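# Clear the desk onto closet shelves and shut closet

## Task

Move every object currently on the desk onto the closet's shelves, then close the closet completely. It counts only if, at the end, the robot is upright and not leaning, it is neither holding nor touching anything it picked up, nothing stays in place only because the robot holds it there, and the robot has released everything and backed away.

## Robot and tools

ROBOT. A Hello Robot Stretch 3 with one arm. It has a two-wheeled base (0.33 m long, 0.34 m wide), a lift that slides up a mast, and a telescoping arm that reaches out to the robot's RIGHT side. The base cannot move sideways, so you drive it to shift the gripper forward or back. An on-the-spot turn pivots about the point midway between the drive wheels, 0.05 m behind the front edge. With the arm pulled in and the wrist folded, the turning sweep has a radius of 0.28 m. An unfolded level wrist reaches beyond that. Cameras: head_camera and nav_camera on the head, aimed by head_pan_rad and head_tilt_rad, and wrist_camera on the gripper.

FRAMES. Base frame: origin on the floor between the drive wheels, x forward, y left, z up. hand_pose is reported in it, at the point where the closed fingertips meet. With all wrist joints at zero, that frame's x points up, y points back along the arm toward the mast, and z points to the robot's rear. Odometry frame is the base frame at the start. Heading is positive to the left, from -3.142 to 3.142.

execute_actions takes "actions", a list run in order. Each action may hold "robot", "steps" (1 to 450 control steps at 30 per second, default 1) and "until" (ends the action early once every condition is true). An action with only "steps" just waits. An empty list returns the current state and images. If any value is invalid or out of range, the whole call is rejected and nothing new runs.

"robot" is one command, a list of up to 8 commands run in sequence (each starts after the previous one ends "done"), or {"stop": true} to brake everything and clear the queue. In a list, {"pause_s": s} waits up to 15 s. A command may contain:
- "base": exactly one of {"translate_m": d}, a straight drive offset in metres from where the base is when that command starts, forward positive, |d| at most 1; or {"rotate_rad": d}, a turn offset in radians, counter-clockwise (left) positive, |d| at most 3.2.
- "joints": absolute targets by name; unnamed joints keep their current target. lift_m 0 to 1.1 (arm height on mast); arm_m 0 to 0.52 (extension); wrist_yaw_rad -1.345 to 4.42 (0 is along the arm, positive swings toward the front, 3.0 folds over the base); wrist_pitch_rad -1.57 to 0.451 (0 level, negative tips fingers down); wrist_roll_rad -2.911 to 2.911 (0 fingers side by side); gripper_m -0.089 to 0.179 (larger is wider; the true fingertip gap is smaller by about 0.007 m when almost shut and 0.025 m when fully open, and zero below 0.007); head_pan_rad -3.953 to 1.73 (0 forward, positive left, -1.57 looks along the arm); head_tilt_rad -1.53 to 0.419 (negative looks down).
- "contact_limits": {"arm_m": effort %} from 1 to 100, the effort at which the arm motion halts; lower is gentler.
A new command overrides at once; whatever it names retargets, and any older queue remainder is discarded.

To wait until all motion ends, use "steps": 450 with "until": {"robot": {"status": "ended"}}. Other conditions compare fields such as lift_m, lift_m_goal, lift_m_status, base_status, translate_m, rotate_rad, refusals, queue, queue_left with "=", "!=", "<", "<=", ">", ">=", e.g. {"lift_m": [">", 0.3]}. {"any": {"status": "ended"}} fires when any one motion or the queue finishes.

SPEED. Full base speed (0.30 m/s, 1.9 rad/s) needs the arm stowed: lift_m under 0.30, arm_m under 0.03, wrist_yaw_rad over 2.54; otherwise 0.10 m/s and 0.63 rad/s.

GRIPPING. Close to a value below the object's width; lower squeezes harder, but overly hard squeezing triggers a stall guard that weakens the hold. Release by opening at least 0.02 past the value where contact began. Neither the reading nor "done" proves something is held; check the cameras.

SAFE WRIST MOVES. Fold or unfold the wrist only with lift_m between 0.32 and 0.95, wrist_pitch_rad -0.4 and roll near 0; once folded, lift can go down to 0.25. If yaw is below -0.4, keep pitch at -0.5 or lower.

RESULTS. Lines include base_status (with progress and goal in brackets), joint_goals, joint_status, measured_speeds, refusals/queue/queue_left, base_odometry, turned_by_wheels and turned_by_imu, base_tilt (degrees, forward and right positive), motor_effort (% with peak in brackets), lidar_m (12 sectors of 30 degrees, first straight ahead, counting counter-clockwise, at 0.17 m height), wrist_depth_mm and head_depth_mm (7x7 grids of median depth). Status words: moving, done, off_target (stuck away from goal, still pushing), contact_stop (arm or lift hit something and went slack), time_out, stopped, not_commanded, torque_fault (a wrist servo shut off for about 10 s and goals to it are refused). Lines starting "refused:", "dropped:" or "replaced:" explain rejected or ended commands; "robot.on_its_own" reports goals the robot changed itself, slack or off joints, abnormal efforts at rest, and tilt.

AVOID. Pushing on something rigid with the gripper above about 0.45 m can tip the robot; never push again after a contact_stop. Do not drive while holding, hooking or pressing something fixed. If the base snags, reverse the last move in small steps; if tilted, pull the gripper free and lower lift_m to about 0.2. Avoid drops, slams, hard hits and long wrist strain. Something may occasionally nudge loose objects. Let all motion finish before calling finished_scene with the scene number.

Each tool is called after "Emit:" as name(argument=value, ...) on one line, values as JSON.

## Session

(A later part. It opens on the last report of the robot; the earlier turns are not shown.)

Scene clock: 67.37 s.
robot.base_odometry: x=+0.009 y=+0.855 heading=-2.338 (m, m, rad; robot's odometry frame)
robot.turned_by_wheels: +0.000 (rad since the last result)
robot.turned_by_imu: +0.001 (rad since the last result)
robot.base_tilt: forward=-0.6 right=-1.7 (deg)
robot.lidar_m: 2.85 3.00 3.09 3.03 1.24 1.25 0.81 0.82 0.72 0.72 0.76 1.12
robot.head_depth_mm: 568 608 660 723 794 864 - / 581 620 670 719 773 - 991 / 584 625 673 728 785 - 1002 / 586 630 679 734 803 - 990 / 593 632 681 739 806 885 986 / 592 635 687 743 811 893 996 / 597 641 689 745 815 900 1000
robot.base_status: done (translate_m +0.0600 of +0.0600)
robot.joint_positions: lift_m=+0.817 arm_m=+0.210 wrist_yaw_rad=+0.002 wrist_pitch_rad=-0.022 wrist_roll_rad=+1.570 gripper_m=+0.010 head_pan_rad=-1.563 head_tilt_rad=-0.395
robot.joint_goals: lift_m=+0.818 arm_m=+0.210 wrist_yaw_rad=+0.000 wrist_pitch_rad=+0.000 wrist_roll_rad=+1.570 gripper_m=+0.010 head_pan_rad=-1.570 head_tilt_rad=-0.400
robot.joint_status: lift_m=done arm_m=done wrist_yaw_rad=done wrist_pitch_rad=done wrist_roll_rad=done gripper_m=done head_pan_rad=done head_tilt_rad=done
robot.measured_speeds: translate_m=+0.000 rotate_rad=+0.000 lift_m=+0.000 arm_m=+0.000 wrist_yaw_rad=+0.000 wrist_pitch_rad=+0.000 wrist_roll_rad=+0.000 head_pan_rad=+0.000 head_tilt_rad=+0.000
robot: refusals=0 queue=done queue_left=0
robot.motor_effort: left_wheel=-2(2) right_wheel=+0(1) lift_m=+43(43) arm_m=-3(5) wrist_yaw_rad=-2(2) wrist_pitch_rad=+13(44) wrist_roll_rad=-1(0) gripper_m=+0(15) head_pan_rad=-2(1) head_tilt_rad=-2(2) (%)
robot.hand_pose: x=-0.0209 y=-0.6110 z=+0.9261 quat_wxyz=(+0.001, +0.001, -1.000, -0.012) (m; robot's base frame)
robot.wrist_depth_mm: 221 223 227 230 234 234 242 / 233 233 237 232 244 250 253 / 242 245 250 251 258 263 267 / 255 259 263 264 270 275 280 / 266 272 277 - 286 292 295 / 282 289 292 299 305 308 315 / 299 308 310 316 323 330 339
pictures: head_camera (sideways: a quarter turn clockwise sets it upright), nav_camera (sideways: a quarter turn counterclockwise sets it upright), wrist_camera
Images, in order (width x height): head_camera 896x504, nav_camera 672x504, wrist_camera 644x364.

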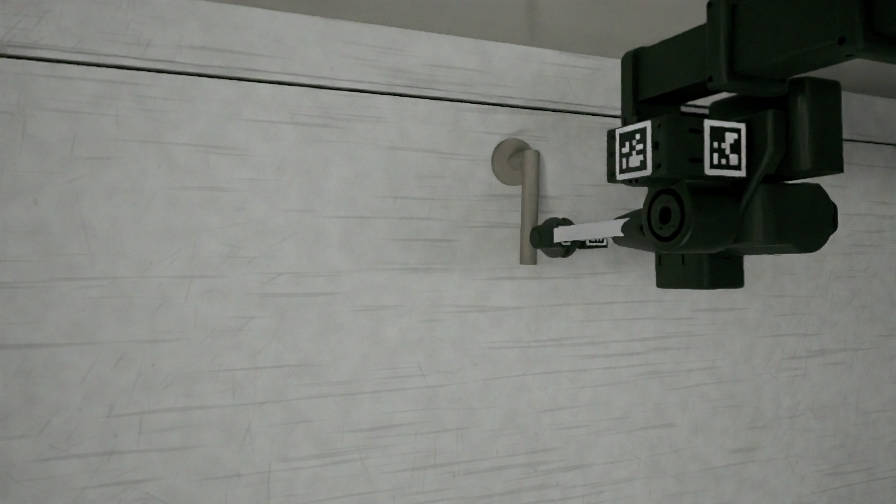

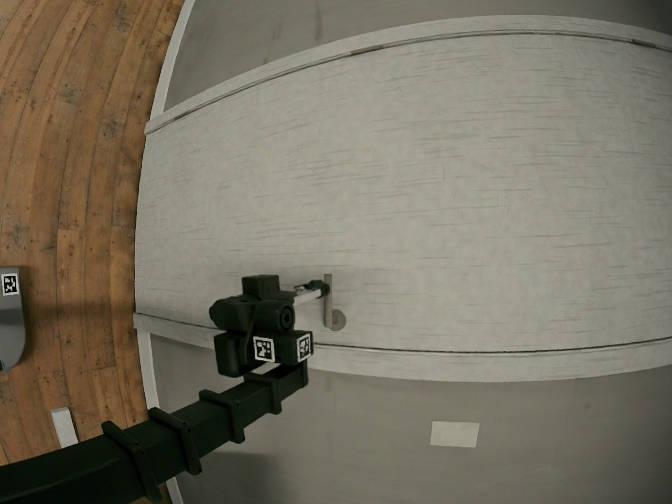

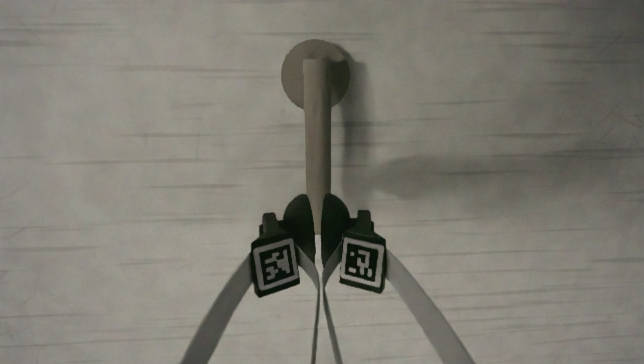

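Emit:
execute_actions(actions=[{"robot":[{"joints":{"arm_m":0.15}},{"joints":{"lift_m":1.08,"wrist_pitch_rad":-1.25,"gripper_m":0.05}},{"joints":{"arm_m":0.36}}],"steps":300,"until":{"robot":{"status":"ended"}}}])

Scene clock: 82.07 s.
robot.base_odometry: x=+0.009 y=+0.855 heading=-2.338 (m, m, rad; robot's odometry frame)
robot.turned_by_wheels: +0.000 (rad since the last result)
robot.turned_by_imu: +0.001 (rad since the last result)
robot.base_tilt: forward=-0.5 right=-1.6 (deg)
robot.lidar_m: 2.85 2.99 3.12 3.02 1.24 1.25 0.82 0.81 0.72 0.72 0.76 1.12
robot.head_depth_mm: 569 - 661 721 798 890 978 / 581 631 677 730 781 856 957 / 583 - - 738 796 871 970 / 586 622 670 746 810 878 978 / 588 632 679 740 807 890 989 / 594 635 686 743 810 892 993 / 596 640 692 746 815 901 1001
robot.base_status: done (translate_m +0.0600 of +0.0600)
robot.joint_positions: lift_m=+1.079 arm_m=+0.360 wrist_yaw_rad=+0.001 wrist_pitch_rad=-1.249 wrist_roll_rad=+1.570 gripper_m=+0.050 head_pan_rad=-1.563 head_tilt_rad=-0.395
robot.joint_goals: lift_m=+1.080 arm_m=+0.360 wrist_yaw_rad=+0.000 wrist_pitch_rad=-1.250 wrist_roll_rad=+1.570 gripper_m=+0.050 head_pan_rad=-1.570 head_tilt_rad=-0.400
robot.joint_status: lift_m=done arm_m=done wrist_yaw_rad=done wrist_pitch_rad=done wrist_roll_rad=done gripper_m=done head_pan_rad=done head_tilt_rad=done
robot.measured_speeds: translate_m=+0.000 rotate_rad=+0.000 lift_m=+0.000 arm_m=+0.000 wrist_yaw_rad=+0.000 wrist_pitch_rad=+0.000 wrist_roll_rad=+0.000 head_pan_rad=+0.000 head_tilt_rad=+0.000
robot: refusals=0 queue=done queue_left=0
robot.motor_effort: left_wheel=-2(2) right_wheel=+1(1) lift_m=+43(46) arm_m=+3(7) wrist_yaw_rad=-2(2) wrist_pitch_rad=-1(14) wrist_roll_rad=+0(1) gripper_m=+1(100) head_pan_rad=-2(1) head_tilt_rad=-2(2) (%)
robot.hand_pose: x=-0.0215 y=-0.5625 z=+0.9674 quat_wxyz=(+0.001, +0.001, -0.811, -0.585) (m; robot's base frame)
robot.wrist_depth_mm: 173 215 312 626 975 886 849 / 176 211 329 628 - 915 - / 180 226 343 674 - 994 - / 182 231 352 750 - - 929 / 187 238 301 724 - - 972 / 191 244 427 787 - - - / 196 239 405 904 - - -
pictures: head_camera (sideways: a quarter turn clockwise sets it upright), nav_camera (sideways: a quarter turn counterclockwise sets it upright), wrist_camera
Images, in order (width x height): head_camera 896x504, nav_camera 672x504, wrist_camera 644x364.

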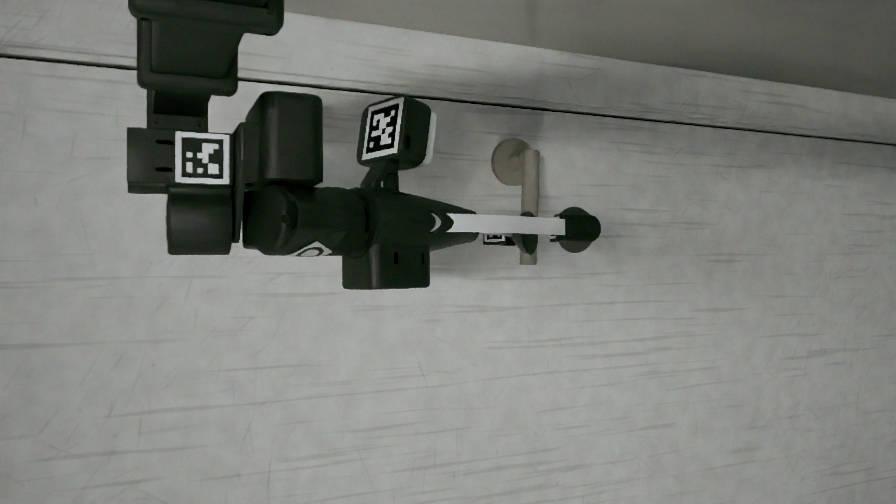

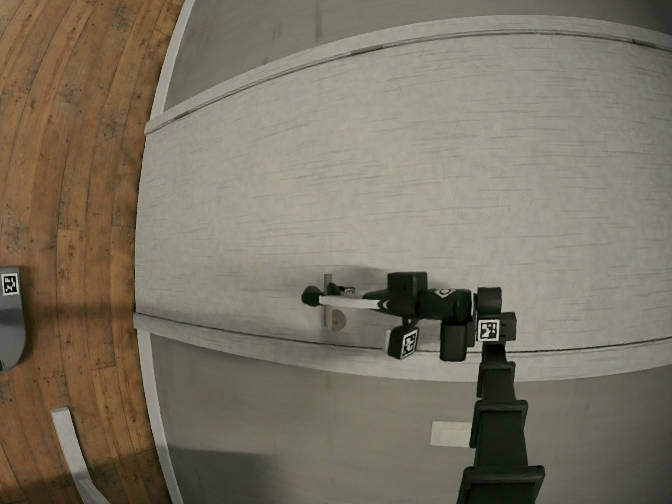

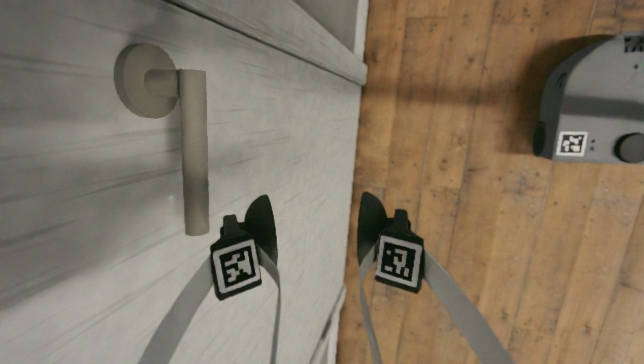

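Emit:
execute_actions(actions=[{"robot":{"base":{"translate_m":-0.03},"joints":{"arm_m":0.46,"gripper_m":0.06}},"steps":300,"until":{"robot":{"status":"ended"}}},{"robot":{"joints":{"lift_m":1.05}},"steps":300,"until":{"robot":{"status":"ended"}}}])

Scene clock: 87.40 s.
robot.base_odometry: x=+0.029 y=+0.877 heading=-2.338 (m, m, rad; robot's odometry frame)
robot.turned_by_wheels: +0.000 (rad since the last result)
robot.turned_by_imu: +0.000 (rad since the last result)
robot.base_tilt: forward=-0.6 right=-1.7 (deg)
robot.lidar_m: 2.89 3.02 3.12 3.03 1.59 1.22 0.80 0.79 0.72 0.71 0.76 1.12
robot.head_depth_mm: 572 603 695 737 806 884 980 / 577 604 663 718 780 862 970 / 582 610 - 733 793 873 966 / 584 620 669 741 800 877 971 / 586 628 679 736 806 884 985 / 591 633 681 742 809 893 993 / 592 638 689 747 815 895 1001
robot.base_status: done (translate_m -0.0300 of -0.0300)
robot.joint_positions: lift_m=+1.051 arm_m=+0.459 wrist_yaw_rad=+0.001 wrist_pitch_rad=-1.262 wrist_roll_rad=+1.570 gripper_m=+0.060 head_pan_rad=-1.563 head_tilt_rad=-0.395
robot.joint_goals: lift_m=+1.050 arm_m=+0.460 wrist_yaw_rad=+0.000 wrist_pitch_rad=-1.250 wrist_roll_rad=+1.570 gripper_m=+0.060 head_pan_rad=-1.570 head_tilt_rad=-0.400
robot.joint_status: lift_m=done arm_m=done wrist_yaw_rad=done wrist_pitch_rad=done wrist_roll_rad=done gripper_m=done head_pan_rad=done head_tilt_rad=done
robot.measured_speeds: translate_m=+0.000 rotate_rad=+0.000 lift_m=+0.000 arm_m=+0.000 wrist_yaw_rad=+0.000 wrist_pitch_rad=+0.000 wrist_roll_rad=+0.000 head_pan_rad=+0.000 head_tilt_rad=+0.000
robot: refusals=0 queue=done queue_left=0
robot.motor_effort: left_wheel=-2(7) right_wheel=+1(5) lift_m=+16(39) arm_m=+4(0) wrist_yaw_rad=-1(1) wrist_pitch_rad=+7(7) wrist_roll_rad=+0(0) gripper_m=+3(53) head_pan_rad=-1(2) head_tilt_rad=-1(2) (%)
robot.hand_pose: x=-0.0215 y=-0.6591 z=+0.9377 quat_wxyz=(+0.001, +0.001, -0.807, -0.590) (m; robot's base frame)
robot.wrist_depth_mm: 87 105 156 260 946 887 829 / 89 108 160 317 932 904 854 / 91 111 157 255 - 923 - / 93 114 170 254 - 958 922 / 95 117 157 402 - - 919 / 97 119 211 443 - - 971 / 100 117 195 492 - - -
pictures: head_camera (sideways: a quarter turn clockwise sets it upright), nav_camera (sideways: a quarter turn counterclockwise sets it upright), wrist_camera
Images, in order (width x height): head_camera 896x504, nav_camera 672x504, wrist_camera 644x364.

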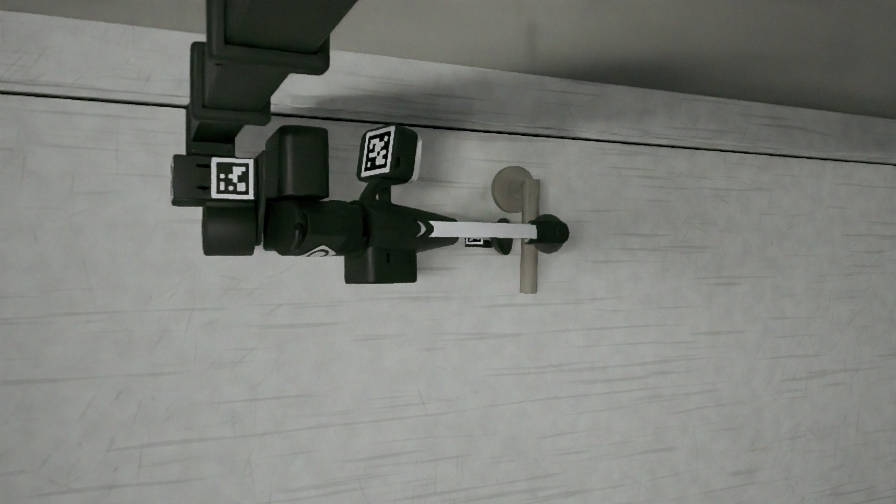

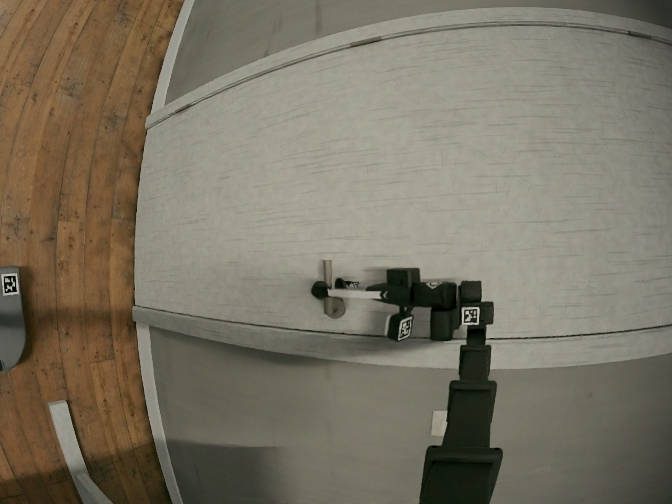

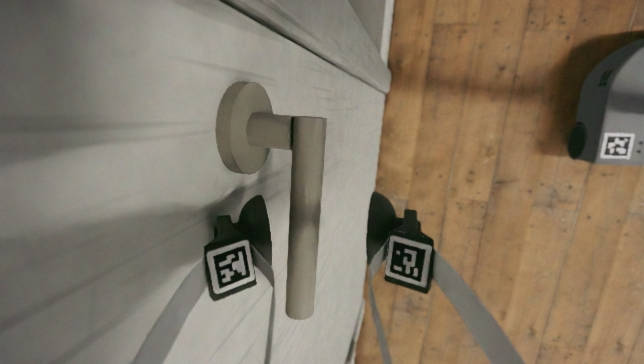

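Emit:
execute_actions(actions=[{"robot":[{"joints":{"lift_m":1.005}},{"joints":{"gripper_m":0.012}},{"joints":{"arm_m":0.40},"contact_limits":{"arm_m":22}}],"steps":300,"until":{"robot":{"status":"ended"}}}])

Scene clock: 90.23 s.
robot.base_odometry: x=+0.029 y=+0.877 heading=-2.338 (m, m, rad; robot's odometry frame)
robot.turned_by_wheels: +0.000 (rad since the last result)
robot.turned_by_imu: +0.000 (rad since the last result)
robot.base_tilt: forward=-0.5 right=-1.8 (deg)
robot.lidar_m: 2.88 3.03 3.11 3.03 1.59 1.22 0.80 0.78 0.72 0.71 0.76 1.12
robot.head_depth_mm: 573 619 - 746 802 883 978 / 576 616 679 718 782 860 970 / 581 621 - 738 793 873 967 / 585 626 679 752 801 878 979 / 589 633 680 736 804 886 988 / 592 635 682 742 812 890 993 / 593 640 688 746 816 896 1001
robot.base_status: done (translate_m -0.0300 of -0.0300)
robot.joint_positions: lift_m=+1.015 arm_m=+0.459 wrist_yaw_rad=+0.001 wrist_pitch_rad=-1.262 wrist_roll_rad=+1.570 gripper_m=+0.060 head_pan_rad=-1.563 head_tilt_rad=-0.395
robot.joint_goals: lift_m=+1.016 arm_m=+0.460 wrist_yaw_rad=+0.000 wrist_pitch_rad=-1.250 wrist_roll_rad=+1.570 gripper_m=+0.060 head_pan_rad=-1.570 head_tilt_rad=-0.400
robot.joint_status: lift_m=contact_stop arm_m=done wrist_yaw_rad=done wrist_pitch_rad=done wrist_roll_rad=done gripper_m=done head_pan_rad=done head_tilt_rad=done
robot.measured_speeds: translate_m=+0.000 rotate_rad=+0.000 lift_m=-0.006 arm_m=+0.000 wrist_yaw_rad=+0.000 wrist_pitch_rad=+0.000 wrist_roll_rad=+0.000 head_pan_rad=+0.000 head_tilt_rad=+0.000
robot: refusals=0 queue=dropped queue_left=0
robot.on_its_own: lift_m is slack since a contact_stop, until your next command for it (your +1.005 is given up)
robot.motor_effort: left_wheel=-3(3) right_wheel=+3(3) lift_m=+27(22) arm_m=+4(4) wrist_yaw_rad=-1(2) wrist_pitch_rad=+7(7) wrist_roll_rad=-1(1) gripper_m=+2(3) head_pan_rad=-2(3) head_tilt_rad=-2(2) (%)
robot.hand_pose: x=-0.0215 y=-0.6591 z=+0.9025 quat_wxyz=(+0.001, +0.000, -0.807, -0.590) (m; robot's base frame)
robot.wrist_depth_mm: 88 106 158 260 889 834 786 / 90 109 160 320 908 873 817 / 91 112 135 338 954 915 895 / 94 115 154 371 - 938 881 / 95 117 149 410 - 925 884 / 98 120 185 442 - - 930 / 100 117 191 489 - - 963
pictures: head_camera (sideways: a quarter turn clockwise sets it upright), nav_camera (sideways: a quarter turn counterclockwise sets it upright), wrist_camera
dropped: robot: command 0 of its queue: lift_m: contact_stop
Images, in order (width x height): head_camera 896x504, nav_camera 672x504, wrist_camera 644x364.

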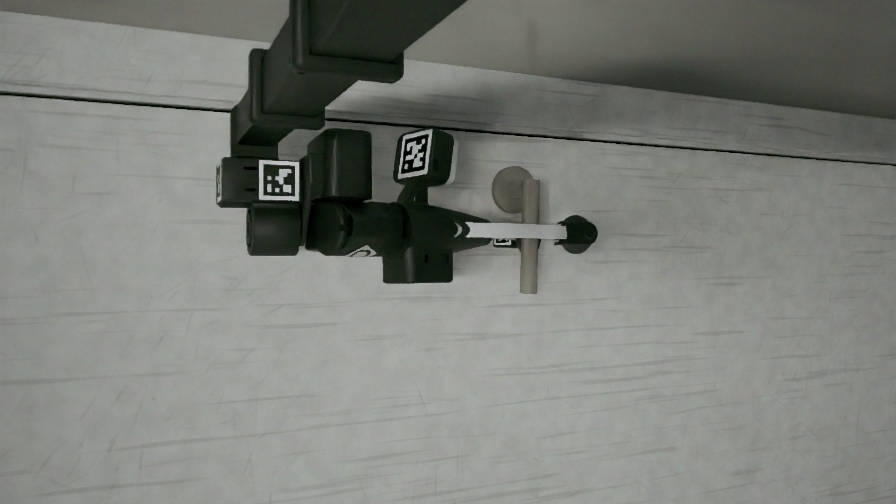

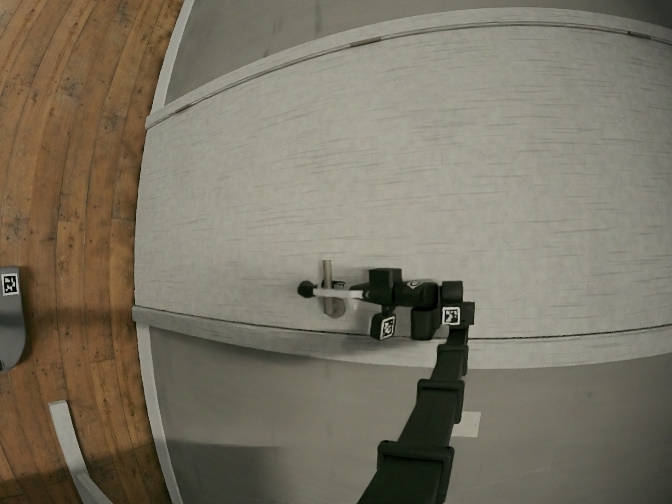

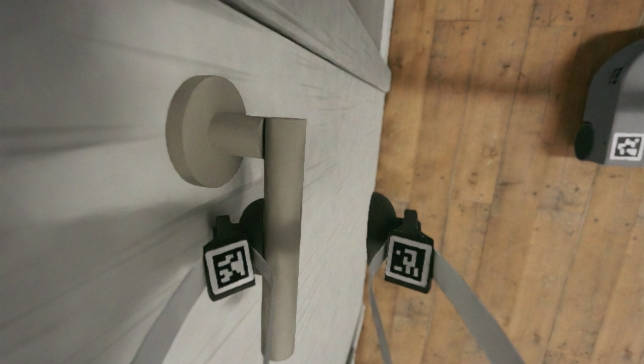

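Emit:
execute_actions(actions=[{"robot":[{"joints":{"lift_m":1.02}},{"joints":{"arm_m":0.40},"contact_limits":{"arm_m":22}}],"steps":300,"until":{"robot":{"status":"ended"}}}])

Scene clock: 94.43 s.
robot.base_odometry: x=+0.029 y=+0.877 heading=-2.338 (m, m, rad; robot's odometry frame)
robot.turned_by_wheels: +0.000 (rad since the last result)
robot.turned_by_imu: +0.001 (rad since the last result)
robot.base_tilt: forward=-0.5 right=-1.7 (deg)
robot.lidar_m: 2.88 3.04 3.11 3.03 1.59 1.21 0.80 0.79 0.72 0.71 0.76 1.12
robot.head_depth_mm: 570 619 - 748 804 884 978 / 575 613 670 711 780 865 970 / 581 617 - 745 789 871 964 / 583 625 676 - 800 878 969 / 589 629 681 736 802 885 980 / 591 632 685 740 806 888 990 / 593 637 686 746 815 900 1003
robot.base_status: done (translate_m -0.0300 of -0.0300)
robot.joint_positions: lift_m=+1.020 arm_m=+0.401 wrist_yaw_rad=-0.002 wrist_pitch_rad=-1.154 wrist_roll_rad=+1.573 gripper_m=+0.060 head_pan_rad=-1.563 head_tilt_rad=-0.395
robot.joint_goals: lift_m=+1.020 arm_m=+0.400 wrist_yaw_rad=+0.000 wrist_pitch_rad=-1.250 wrist_roll_rad=+1.570 gripper_m=+0.060 head_pan_rad=-1.570 head_tilt_rad=-0.400
robot.joint_status: lift_m=done arm_m=done wrist_yaw_rad=done wrist_pitch_rad=done wrist_roll_rad=done gripper_m=done head_pan_rad=done head_tilt_rad=done
robot.measured_speeds: translate_m=+0.000 rotate_rad=+0.000 lift_m=+0.000 arm_m=+0.000 wrist_yaw_rad=+0.000 wrist_pitch_rad=+0.000 wrist_roll_rad=+0.000 head_pan_rad=+0.000 head_tilt_rad=+0.000
robot: refusals=0 queue=done queue_left=0
robot.on_its_own: wrist_pitch_rad is at rest, and its effort (-57) is outside its rest range (-20 to +32)
robot.motor_effort: left_wheel=-2(3) right_wheel=+1(3) lift_m=+39(47) arm_m=-6(6) wrist_yaw_rad=+0(1) wrist_pitch_rad=-57(57) wrist_roll_rad=-2(2) gripper_m=-16(16) head_pan_rad=-1(1) head_tilt_rad=-1(2) (%)
robot.contact_limits: arm_m 22 (drawing in: default 15, maximum 25; extending or still: default 22, maximum 35)
robot.hand_pose: x=-0.0217 y=-0.6273 z=+0.9142 quat_wxyz=(-0.001, -0.002, -0.838, -0.546) (m; robot's base frame)
robot.wrist_depth_mm: 120 143 195 298 888 861 758 / 122 147 206 343 922 850 783 / 124 149 161 367 926 885 834 / 127 155 183 394 - 932 834 / 130 158 173 422 - 932 861 / 133 155 181 452 - 966 892 / 136 180 234 498 - - 926
pictures: head_camera (sideways: a quarter turn clockwise sets it upright), nav_camera (sideways: a quarter turn counterclockwise sets it upright), wrist_camera
Images, in order (width x height): head_camera 896x504, nav_camera 672x504, wrist_camera 644x364.

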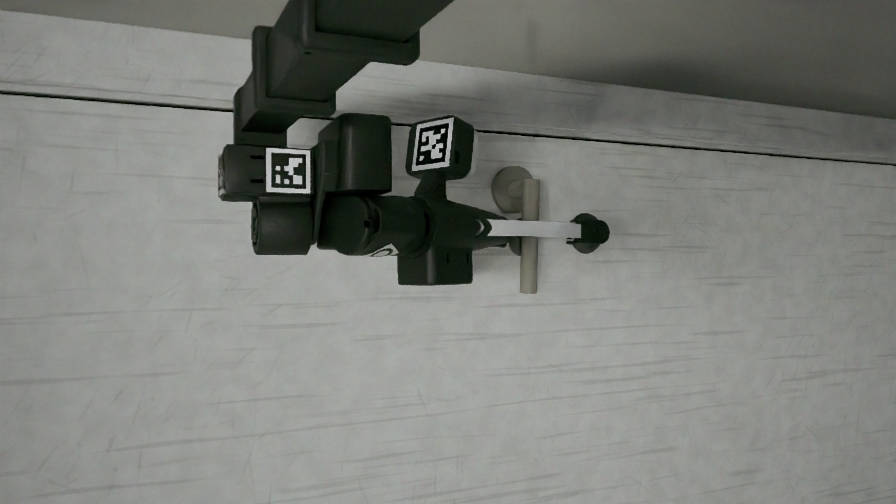

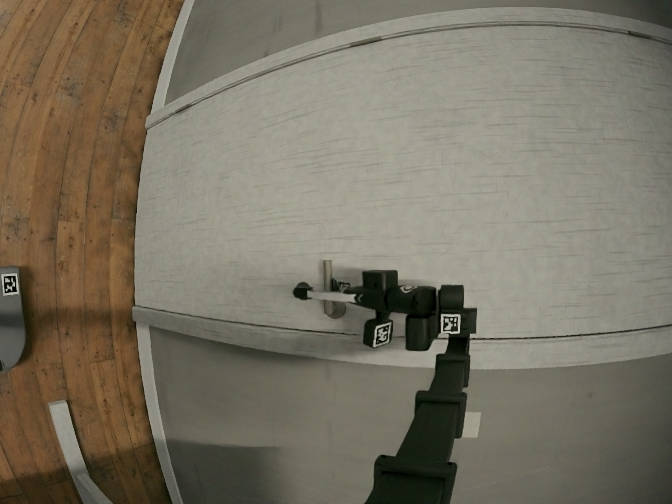

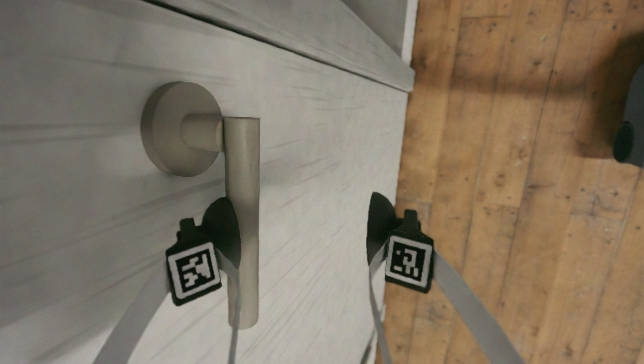

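Emit:
execute_actions(actions=[{"robot":[{"joints":{"arm_m":0.45}},{"joints":{"lift_m":1.095}},{"joints":{"wrist_pitch_rad":-1.4,"arm_m":0.505,"gripper_m":0.045},"base":{"translate_m":0.04}},{"joints":{"lift_m":1.04}}],"steps":300,"until":{"robot":{"status":"ended"}}}])

Scene clock: 106.87 s.
robot.base_odometry: x=+0.002 y=+0.848 heading=-2.338 (m, m, rad; robot's odometry frame)
robot.turned_by_wheels: +0.000 (rad since the last result)
robot.turned_by_imu: +0.001 (rad since the last result)
robot.base_tilt: forward=-0.6 right=-1.8 (deg)
robot.lidar_m: 2.84 2.98 3.10 3.04 1.24 1.26 0.82 0.83 0.72 0.72 0.76 1.12
robot.head_depth_mm: 572 602 - 718 795 884 984 / 582 612 679 724 783 856 960 / 585 615 682 739 793 876 975 / 588 622 672 744 805 883 984 / 588 632 680 738 807 888 989 / 594 637 686 740 810 894 997 / 595 638 691 748 817 902 1010
robot.base_status: done (translate_m +0.0400 of +0.0400)
robot.joint_positions: lift_m=+1.041 arm_m=+0.505 wrist_yaw_rad=-0.002 wrist_pitch_rad=-1.407 wrist_roll_rad=+1.573 gripper_m=+0.045 head_pan_rad=-1.563 head_tilt_rad=-0.395
robot.joint_goals: lift_m=+1.040 arm_m=+0.505 wrist_yaw_rad=+0.000 wrist_pitch_rad=-1.400 wrist_roll_rad=+1.570 gripper_m=+0.045 head_pan_rad=-1.570 head_tilt_rad=-0.400
robot.joint_status: lift_m=done arm_m=done wrist_yaw_rad=done wrist_pitch_rad=done wrist_roll_rad=done gripper_m=done head_pan_rad=done head_tilt_rad=done
robot.measured_speeds: translate_m=+0.000 rotate_rad=+0.000 lift_m=+0.000 arm_m=+0.000 wrist_yaw_rad=+0.000 wrist_pitch_rad=+0.000 wrist_roll_rad=+0.000 head_pan_rad=+0.000 head_tilt_rad=+0.000
robot: refusals=0 queue=done queue_left=0
robot.motor_effort: left_wheel=-1(3) right_wheel=+0(7) lift_m=+16(45) arm_m=+5(7) wrist_yaw_rad=+0(1) wrist_pitch_rad=+4(57) wrist_roll_rad=-2(2) gripper_m=+2(69) head_pan_rad=-1(0) head_tilt_rad=-2(2) (%)
robot.hand_pose: x=-0.0216 y=-0.6672 z=+0.9225 quat_wxyz=(-0.001, -0.002, -0.762, -0.647) (m; robot's base frame)
robot.wrist_depth_mm: - 88 128 270 924 879 877 / - 90 136 244 - 931 - / - 92 156 258 - - - / - 94 161 271 - - 947 / - 96 140 225 - - - / - 98 199 788 - - - / - 95 184 914 - - -
pictures: head_camera (sideways: a quarter turn clockwise sets it upright), nav_camera (sideways: a quarter turn counterclockwise sets it upright), wrist_camera
Images, in order (width x height): head_camera 896x504, nav_camera 672x504, wrist_camera 644x364.

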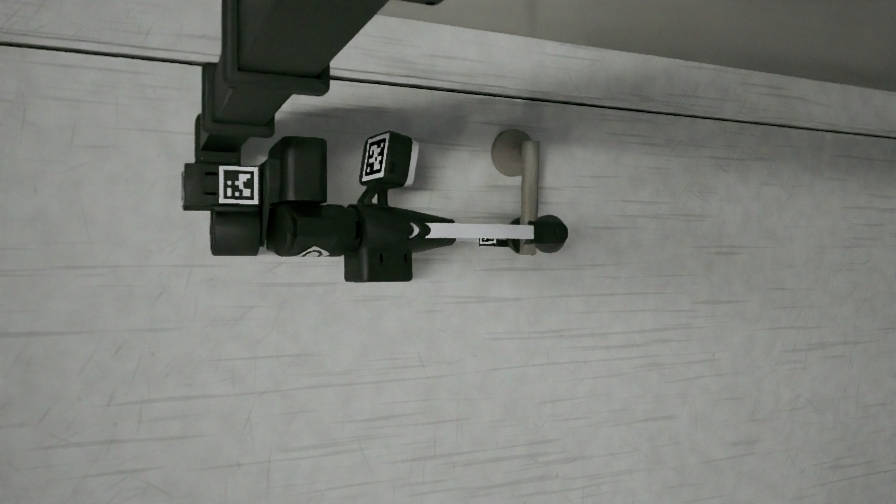

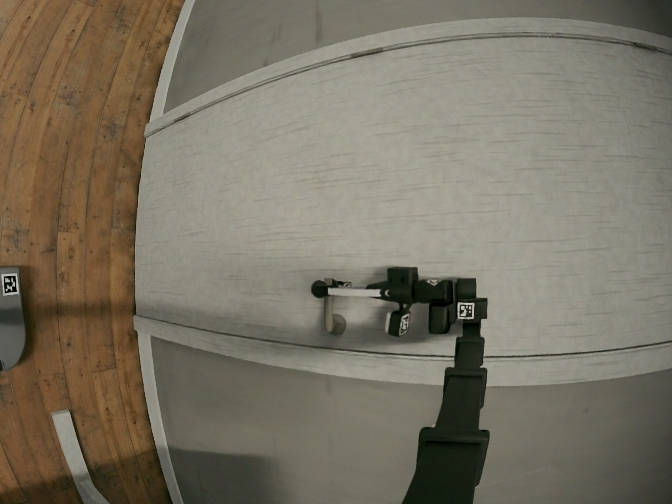

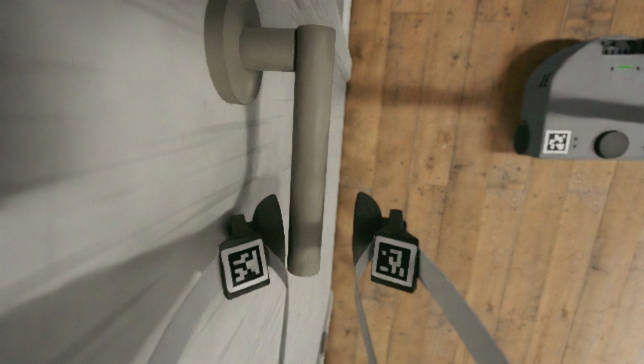

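Emit:
execute_actions(actions=[{"robot":[{"joints":{"lift_m":1.025}},{"joints":{"gripper_m":-0.01}},{"joints":{"lift_m":0.96}}],"steps":300,"until":{"robot":{"status":"ended"}}}])

Scene clock: 111.37 s.
robot.base_odometry: x=+0.002 y=+0.848 heading=-2.338 (m, m, rad; robot's odometry frame)
robot.turned_by_wheels: +0.000 (rad since the last result)
robot.turned_by_imu: +0.000 (rad since the last result)
robot.base_tilt: forward=-0.6 right=-1.9 (deg)
robot.lidar_m: 2.85 2.99 3.11 3.02 1.24 1.26 0.82 0.83 0.72 0.72 0.76 1.12
robot.head_depth_mm: 575 613 - 722 797 888 985 / 584 625 - 729 787 861 965 / 586 624 - 743 798 875 973 / 591 631 679 755 814 886 979 / 595 636 687 740 806 890 991 / 595 637 689 746 814 898 998 / 598 643 693 750 819 903 1006
robot.base_status: done (translate_m +0.0400 of +0.0400)
robot.joint_positions: lift_m=+1.007 arm_m=+0.505 wrist_yaw_rad=-0.002 wrist_pitch_rad=-1.370 wrist_roll_rad=+1.577 gripper_m=-0.009 head_pan_rad=-1.563 head_tilt_rad=-0.396
robot.joint_goals: lift_m=+1.007 arm_m=+0.505 wrist_yaw_rad=+0.000 wrist_pitch_rad=-1.400 wrist_roll_rad=+1.570 gripper_m=-0.010 head_pan_rad=-1.570 head_tilt_rad=-0.400
robot.joint_status: lift_m=contact_stop arm_m=done wrist_yaw_rad=done wrist_pitch_rad=done wrist_roll_rad=done gripper_m=done head_pan_rad=done head_tilt_rad=done
robot.measured_speeds: translate_m=+0.000 rotate_rad=+0.001 lift_m=-0.001 arm_m=+0.000 wrist_yaw_rad=+0.000 wrist_pitch_rad=+0.048 wrist_roll_rad=+0.000 head_pan_rad=+0.000 head_tilt_rad=+0.000
robot: refusals=0 queue=dropped queue_left=0
robot.on_its_own: lift_m is slack since a contact_stop, until your next command for it (your +0.960 is given up)
robot.motor_effort: left_wheel=-2(2) right_wheel=+0(0) lift_m=+17(21) arm_m=+2(4) wrist_yaw_rad=+1(1) wrist_pitch_rad=-20(20) wrist_roll_rad=-4(3) gripper_m=-16(100) head_pan_rad=-2(2) head_tilt_rad=-2(3) (%)
robot.hand_pose: x=-0.0216 y=-0.6771 z=+0.8897 quat_wxyz=(-0.003, -0.003, -0.774, -0.633) (m; robot's base frame)
robot.wrist_depth_mm: - 80 109 108 916 860 838 / - 82 116 199 942 882 - / - 84 136 212 948 908 - / - 86 141 125 - 947 901 / - 88 134 126 - - 933 / - 90 132 135 - - - / - 91 175 551 - - -
pictures: head_camera (sideways: a quarter turn clockwise sets it upright), nav_camera (sideways: a quarter turn counterclockwise sets it upright), wrist_camera
Images, in order (width x height): head_camera 896x504, nav_camera 672x504, wrist_camera 644x364.

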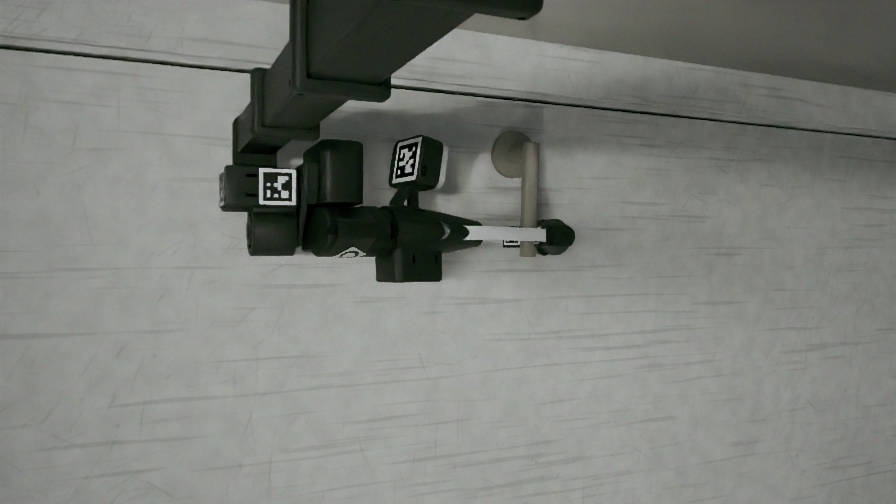

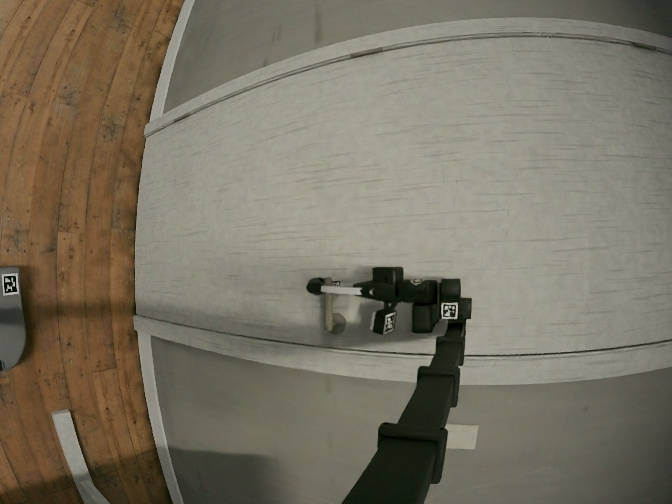

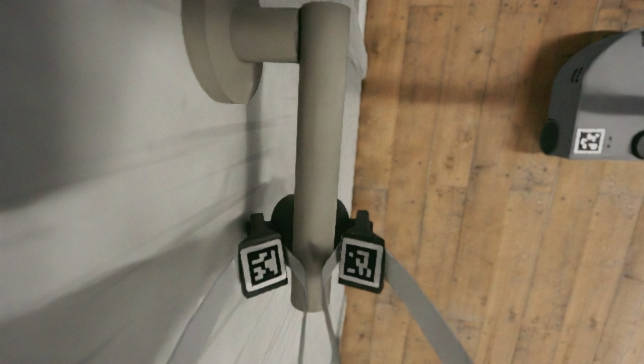

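Emit:
execute_actions(actions=[{"robot":{"joints":{"lift_m":0.95}},"steps":100,"until":{"robot":{"status":"ended"}}},{"robot":{"joints":{"lift_m":0.95}},"steps":100,"until":{"robot":{"status":"ended"}}}])

Scene clock: 113.60 s.
robot.base_odometry: x=+0.002 y=+0.848 heading=-2.338 (m, m, rad; robot's odometry frame)
robot.turned_by_wheels: +0.000 (rad since the last result)
robot.turned_by_imu: +0.001 (rad since the last result)
robot.base_tilt: forward=-0.6 right=-1.8 (deg)
robot.lidar_m: 2.84 2.99 3.10 3.03 1.24 1.26 0.82 0.83 0.72 0.72 0.76 1.13
robot.head_depth_mm: 576 611 - 723 797 886 987 / 582 623 684 725 784 860 959 / 584 622 - 743 798 876 974 / 590 629 681 751 811 880 978 / 590 632 681 741 809 888 985 / 596 639 686 744 814 895 996 / 598 641 690 748 821 903 1008
robot.base_status: done (translate_m +0.0400 of +0.0400)
robot.joint_positions: lift_m=+1.008 arm_m=+0.505 wrist_yaw_rad=-0.002 wrist_pitch_rad=-1.371 wrist_roll_rad=+1.577 gripper_m=-0.009 head_pan_rad=-1.563 head_tilt_rad=-0.396
robot.joint_goals: lift_m=+1.008 arm_m=+0.505 wrist_yaw_rad=+0.000 wrist_pitch_rad=-1.400 wrist_roll_rad=+1.570 gripper_m=-0.010 head_pan_rad=-1.570 head_tilt_rad=-0.400
robot.joint_status: lift_m=contact_stop arm_m=done wrist_yaw_rad=done wrist_pitch_rad=done wrist_roll_rad=done gripper_m=done head_pan_rad=done head_tilt_rad=done
robot.measured_speeds: translate_m=+0.000 rotate_rad=+0.000 lift_m=+0.004 arm_m=+0.000 wrist_yaw_rad=+0.000 wrist_pitch_rad=+0.024 wrist_roll_rad=+0.000 head_pan_rad=+0.000 head_tilt_rad=+0.000
robot: refusals=0 queue=dropped queue_left=0
robot.on_its_own: lift_m is slack since a contact_stop, until your next command for it (your +0.950 is given up)
robot.motor_effort: left_wheel=-3(6) right_wheel=+2(3) lift_m=+21(30) arm_m=+2(2) wrist_yaw_rad=+1(1) wrist_pitch_rad=-18(19) wrist_roll_rad=-3(4) gripper_m=-16(16) head_pan_rad=-2(2) head_tilt_rad=-1(2) (%)
robot.hand_pose: x=-0.0216 y=-0.6767 z=+0.8904 quat_wxyz=(-0.003, -0.003, -0.774, -0.633) (m; robot's base frame)
robot.wrist_depth_mm: - 79 109 108 888 887 841 / - 81 114 114 946 903 - / - 83 135 210 956 915 - / - 85 140 218 - 954 955 / - 86 132 126 - - 953 / - 89 131 134 - - - / - 90 174 560 - - -
pictures: head_camera (sideways: a quarter turn clockwise sets it upright), nav_camera (sideways: a quarter turn counterclockwise sets it upright), wrist_camera
replaced: robot.lift_m: its motion had ended contact_stop
Images, in order (width x height): head_camera 896x504, nav_camera 672x504, wrist_camera 644x364.

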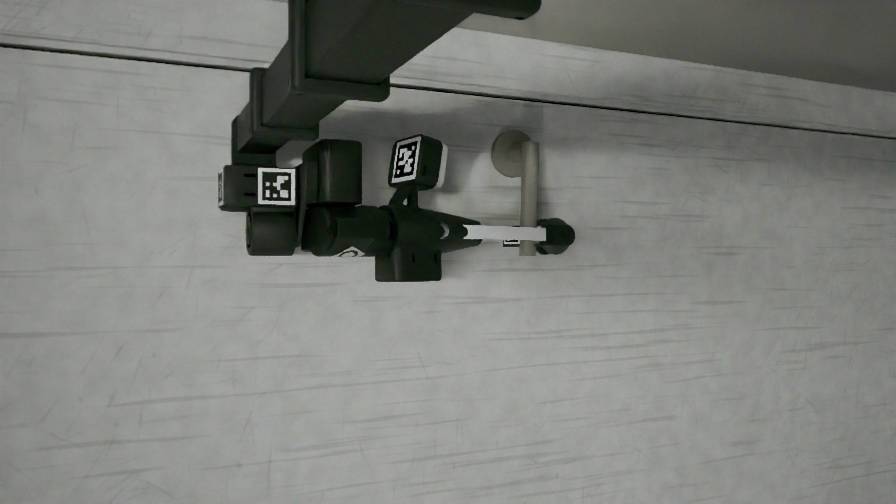

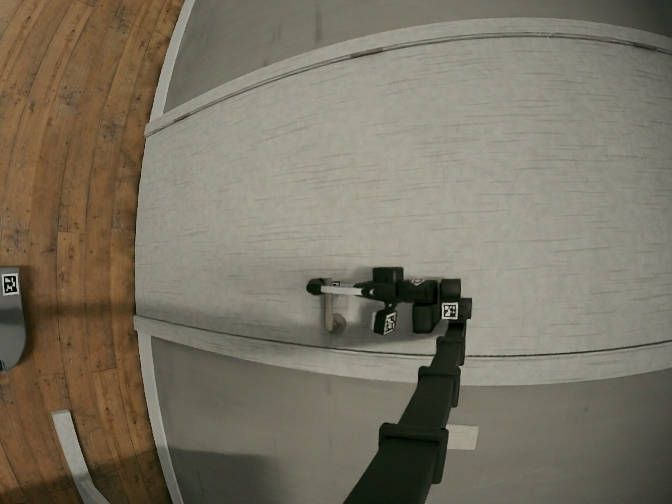

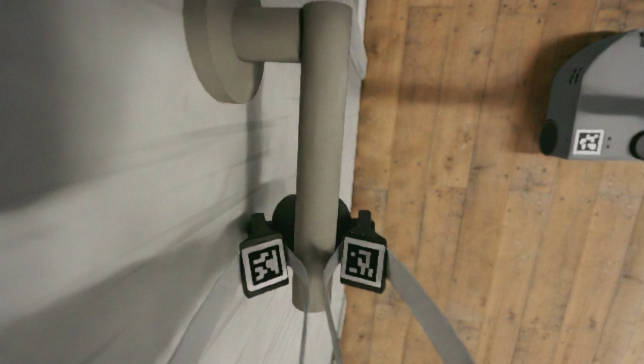

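Emit:
execute_actions(actions=[{"robot":[{"joints":{"lift_m":1.012}},{"joints":{"arm_m":0.45},"contact_limits":{"arm_m":25}}],"steps":100,"until":{"robot":{"status":"ended"}}}])

Scene clock: 119.17 s.
robot.base_odometry: x=+0.002 y=+0.848 heading=-2.338 (m, m, rad; robot's odometry frame)
robot.turned_by_wheels: +0.000 (rad since the last result)
robot.turned_by_imu: +0.011 (rad since the last result)
robot.base_tilt: forward=-0.9 right=-1.2 (deg)
robot.lidar_m: 2.84 2.99 3.09 3.04 1.25 1.25 0.82 0.83 0.72 0.72 0.76 1.13
robot.head_depth_mm: 560 597 - 711 782 871 974 / 569 608 673 712 772 850 943 / 573 607 - 729 786 866 963 / 575 618 668 744 799 875 979 / 577 621 672 729 795 881 983 / 580 626 675 734 801 888 995 / 585 630 680 741 808 897 1002
robot.base_status: done (translate_m +0.0400 of +0.0400)
robot.joint_positions: lift_m=+1.012 arm_m=+0.452 wrist_yaw_rad=-0.005 wrist_pitch_rad=-1.228 wrist_roll_rad=+1.579 gripper_m=-0.009 head_pan_rad=-1.563 head_tilt_rad=-0.396
robot.joint_goals: lift_m=+1.012 arm_m=+0.450 wrist_yaw_rad=+0.000 wrist_pitch_rad=-1.400 wrist_roll_rad=+1.570 gripper_m=-0.010 head_pan_rad=-1.570 head_tilt_rad=-0.400
robot.joint_status: lift_m=done arm_m=done wrist_yaw_rad=done wrist_pitch_rad=done wrist_roll_rad=done gripper_m=done head_pan_rad=done head_tilt_rad=done
robot.measured_speeds: translate_m=+0.000 rotate_rad=+0.000 lift_m=+0.000 arm_m=+0.000 wrist_yaw_rad=+0.000 wrist_pitch_rad=+0.000 wrist_roll_rad=+0.000 head_pan_rad=+0.000 head_tilt_rad=+0.000
robot: refusals=0 queue=done queue_left=0
robot.on_its_own: wrist_pitch_rad is at rest, and its effort (-100) is outside its rest range (-20 to +32)
robot.motor_effort: left_wheel=+1(2) right_wheel=+0(8) lift_m=+40(47) arm_m=-13(15) wrist_yaw_rad=+3(3) wrist_pitch_rad=-100(100) wrist_roll_rad=-4(4) gripper_m=-24(24) head_pan_rad=-2(1) head_tilt_rad=-2(1) (%)
robot.contact_limits: arm_m 25 (drawing in: default 15, maximum 25; extending or still: default 22, maximum 35)
robot.hand_pose: x=-0.0219 y=-0.6598 z=+0.9007 quat_wxyz=(-0.004, -0.005, -0.817, -0.577) (m; robot's base frame)
robot.wrist_depth_mm: - 97 116 202 871 836 787 / - 99 125 119 909 885 826 / - 101 150 126 937 885 859 / 86 104 156 308 - 897 878 / 88 107 146 131 - 956 853 / 90 110 164 362 - - 884 / 91 108 184 393 - - 976
pictures: head_camera (sideways: a quarter turn clockwise sets it upright), nav_camera (sideways: a quarter turn counterclockwise sets it upright), wrist_camera
Images, in order (width x height): head_camera 896x504, nav_camera 672x504, wrist_camera 644x364.

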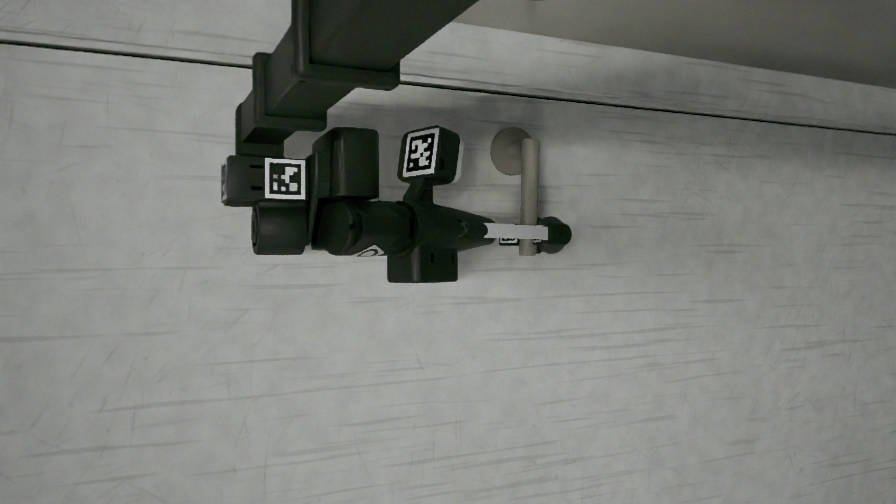

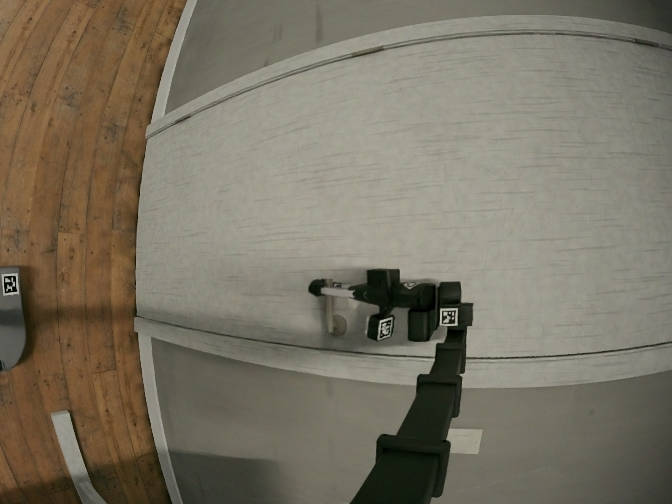

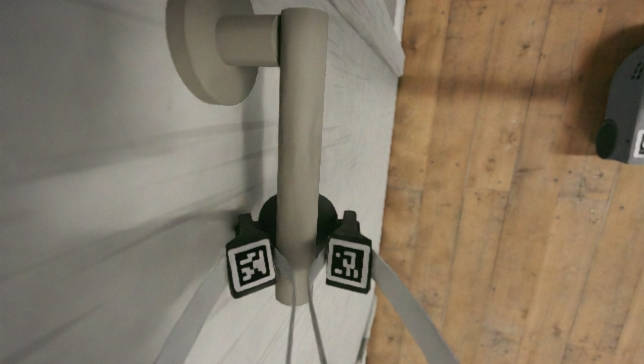

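Emit:
execute_actions(actions=[{"robot":[{"joints":{"arm_m":0.495}},{"joints":{"lift_m":1.05}}],"steps":100,"until":{"robot":{"status":"ended"}}}])

Scene clock: 131.73 s.
robot.base_odometry: x=+0.002 y=+0.848 heading=-2.338 (m, m, rad; robot's odometry frame)
robot.turned_by_wheels: +0.000 (rad since the last result)
robot.turned_by_imu: -0.008 (rad since the last result)
robot.base_tilt: forward=-0.6 right=-1.6 (deg)
robot.lidar_m: 2.85 2.99 3.10 3.03 1.24 1.25 0.82 0.83 0.72 0.72 0.76 1.13
robot.head_depth_mm: 572 606 - 717 791 885 979 / 580 616 683 724 785 858 958 / 581 618 686 738 790 874 970 / 585 627 670 752 807 879 979 / 588 629 680 737 805 890 986 / 590 634 688 741 813 898 995 / 594 639 686 746 819 897 1002
robot.base_status: done (translate_m +0.0400 of +0.0400)
robot.joint_positions: lift_m=+1.025 arm_m=+0.494 wrist_yaw_rad=-0.002 wrist_pitch_rad=-1.288 wrist_roll_rad=+1.577 gripper_m=-0.009 head_pan_rad=-1.563 head_tilt_rad=-0.396
robot.joint_goals: lift_m=+1.025 arm_m=+0.495 wrist_yaw_rad=+0.000 wrist_pitch_rad=-1.211 wrist_roll_rad=+1.570 gripper_m=-0.010 head_pan_rad=-1.570 head_tilt_rad=-0.400
robot.joint_status: lift_m=contact_stop arm_m=done wrist_yaw_rad=done wrist_pitch_rad=done wrist_roll_rad=done gripper_m=done head_pan_rad=done head_tilt_rad=done
robot.measured_speeds: translate_m=+0.000 rotate_rad=+0.000 lift_m=-0.006 arm_m=+0.000 wrist_yaw_rad=+0.000 wrist_pitch_rad=+0.000 wrist_roll_rad=+0.000 head_pan_rad=+0.000 head_tilt_rad=+0.000
robot: refusals=0 queue=dropped queue_left=0
robot.on_its_own: wrist_pitch_rad is held at -1.211, not at your -1.400, by its stall guard, which is not easing now; lift_m is slack since a contact_stop, until your next command for it (your +1.050 is given up)
robot.motor_effort: left_wheel=+0(8) right_wheel=+0(12) lift_m=+51(73) arm_m=+5(13) wrist_yaw_rad=+1(3) wrist_pitch_rad=+45(100) wrist_roll_rad=-3(5) gripper_m=-23(23) head_pan_rad=-2(1) head_tilt_rad=-2(1) (%)
robot.hand_pose: x=-0.0216 y=-0.6875 z=+0.9110 quat_wxyz=(-0.003, -0.003, -0.799, -0.601) (m; robot's base frame)
robot.wrist_depth_mm: - 75 107 120 909 875 817 / - 77 115 125 924 880 862 / - 78 122 132 979 917 - / - 80 127 135 - 950 896 / - 82 126 136 - - 933 / - 85 125 266 - - 941 / - 87 156 324 - - -
pictures: head_camera (sideways: a quarter turn clockwise sets it upright), nav_camera (sideways: a quarter turn counterclockwise sets it upright), wrist_camera
Images, in order (width x height): head_camera 896x504, nav_camera 672x504, wrist_camera 644x364.

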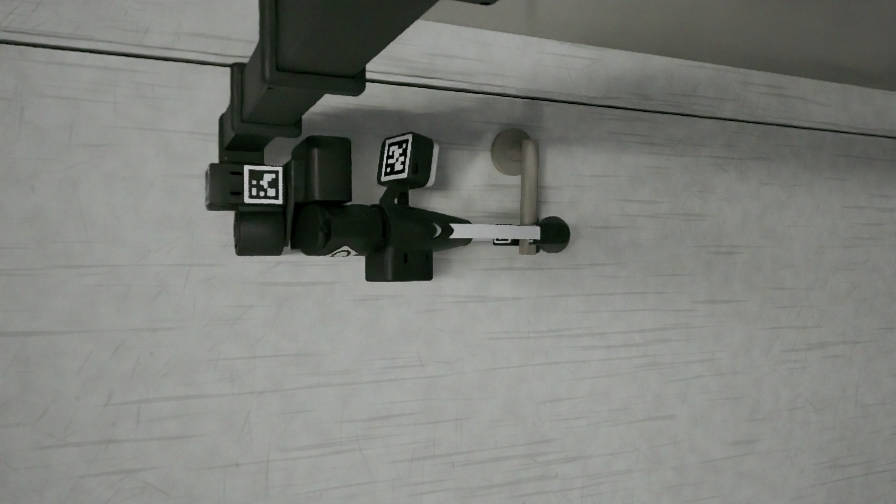

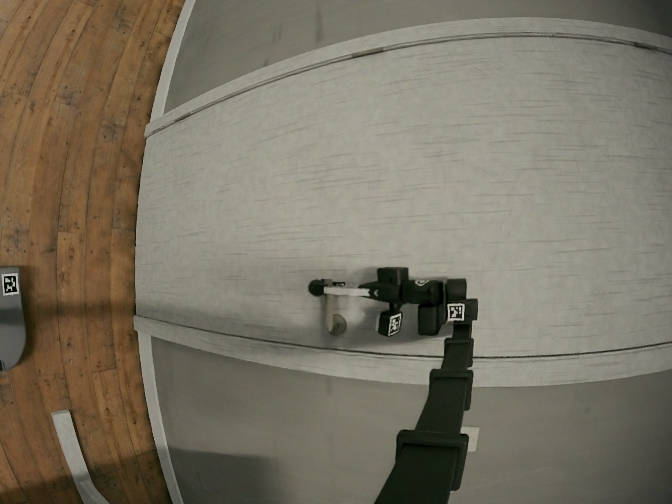

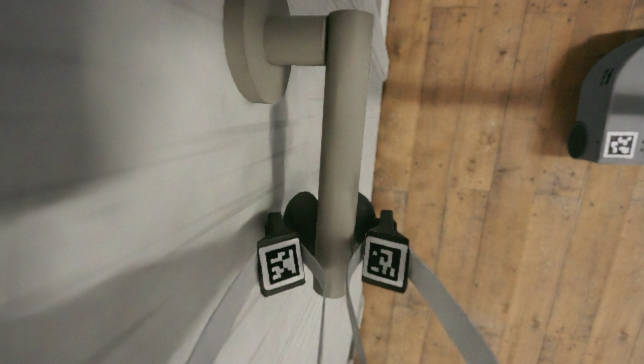

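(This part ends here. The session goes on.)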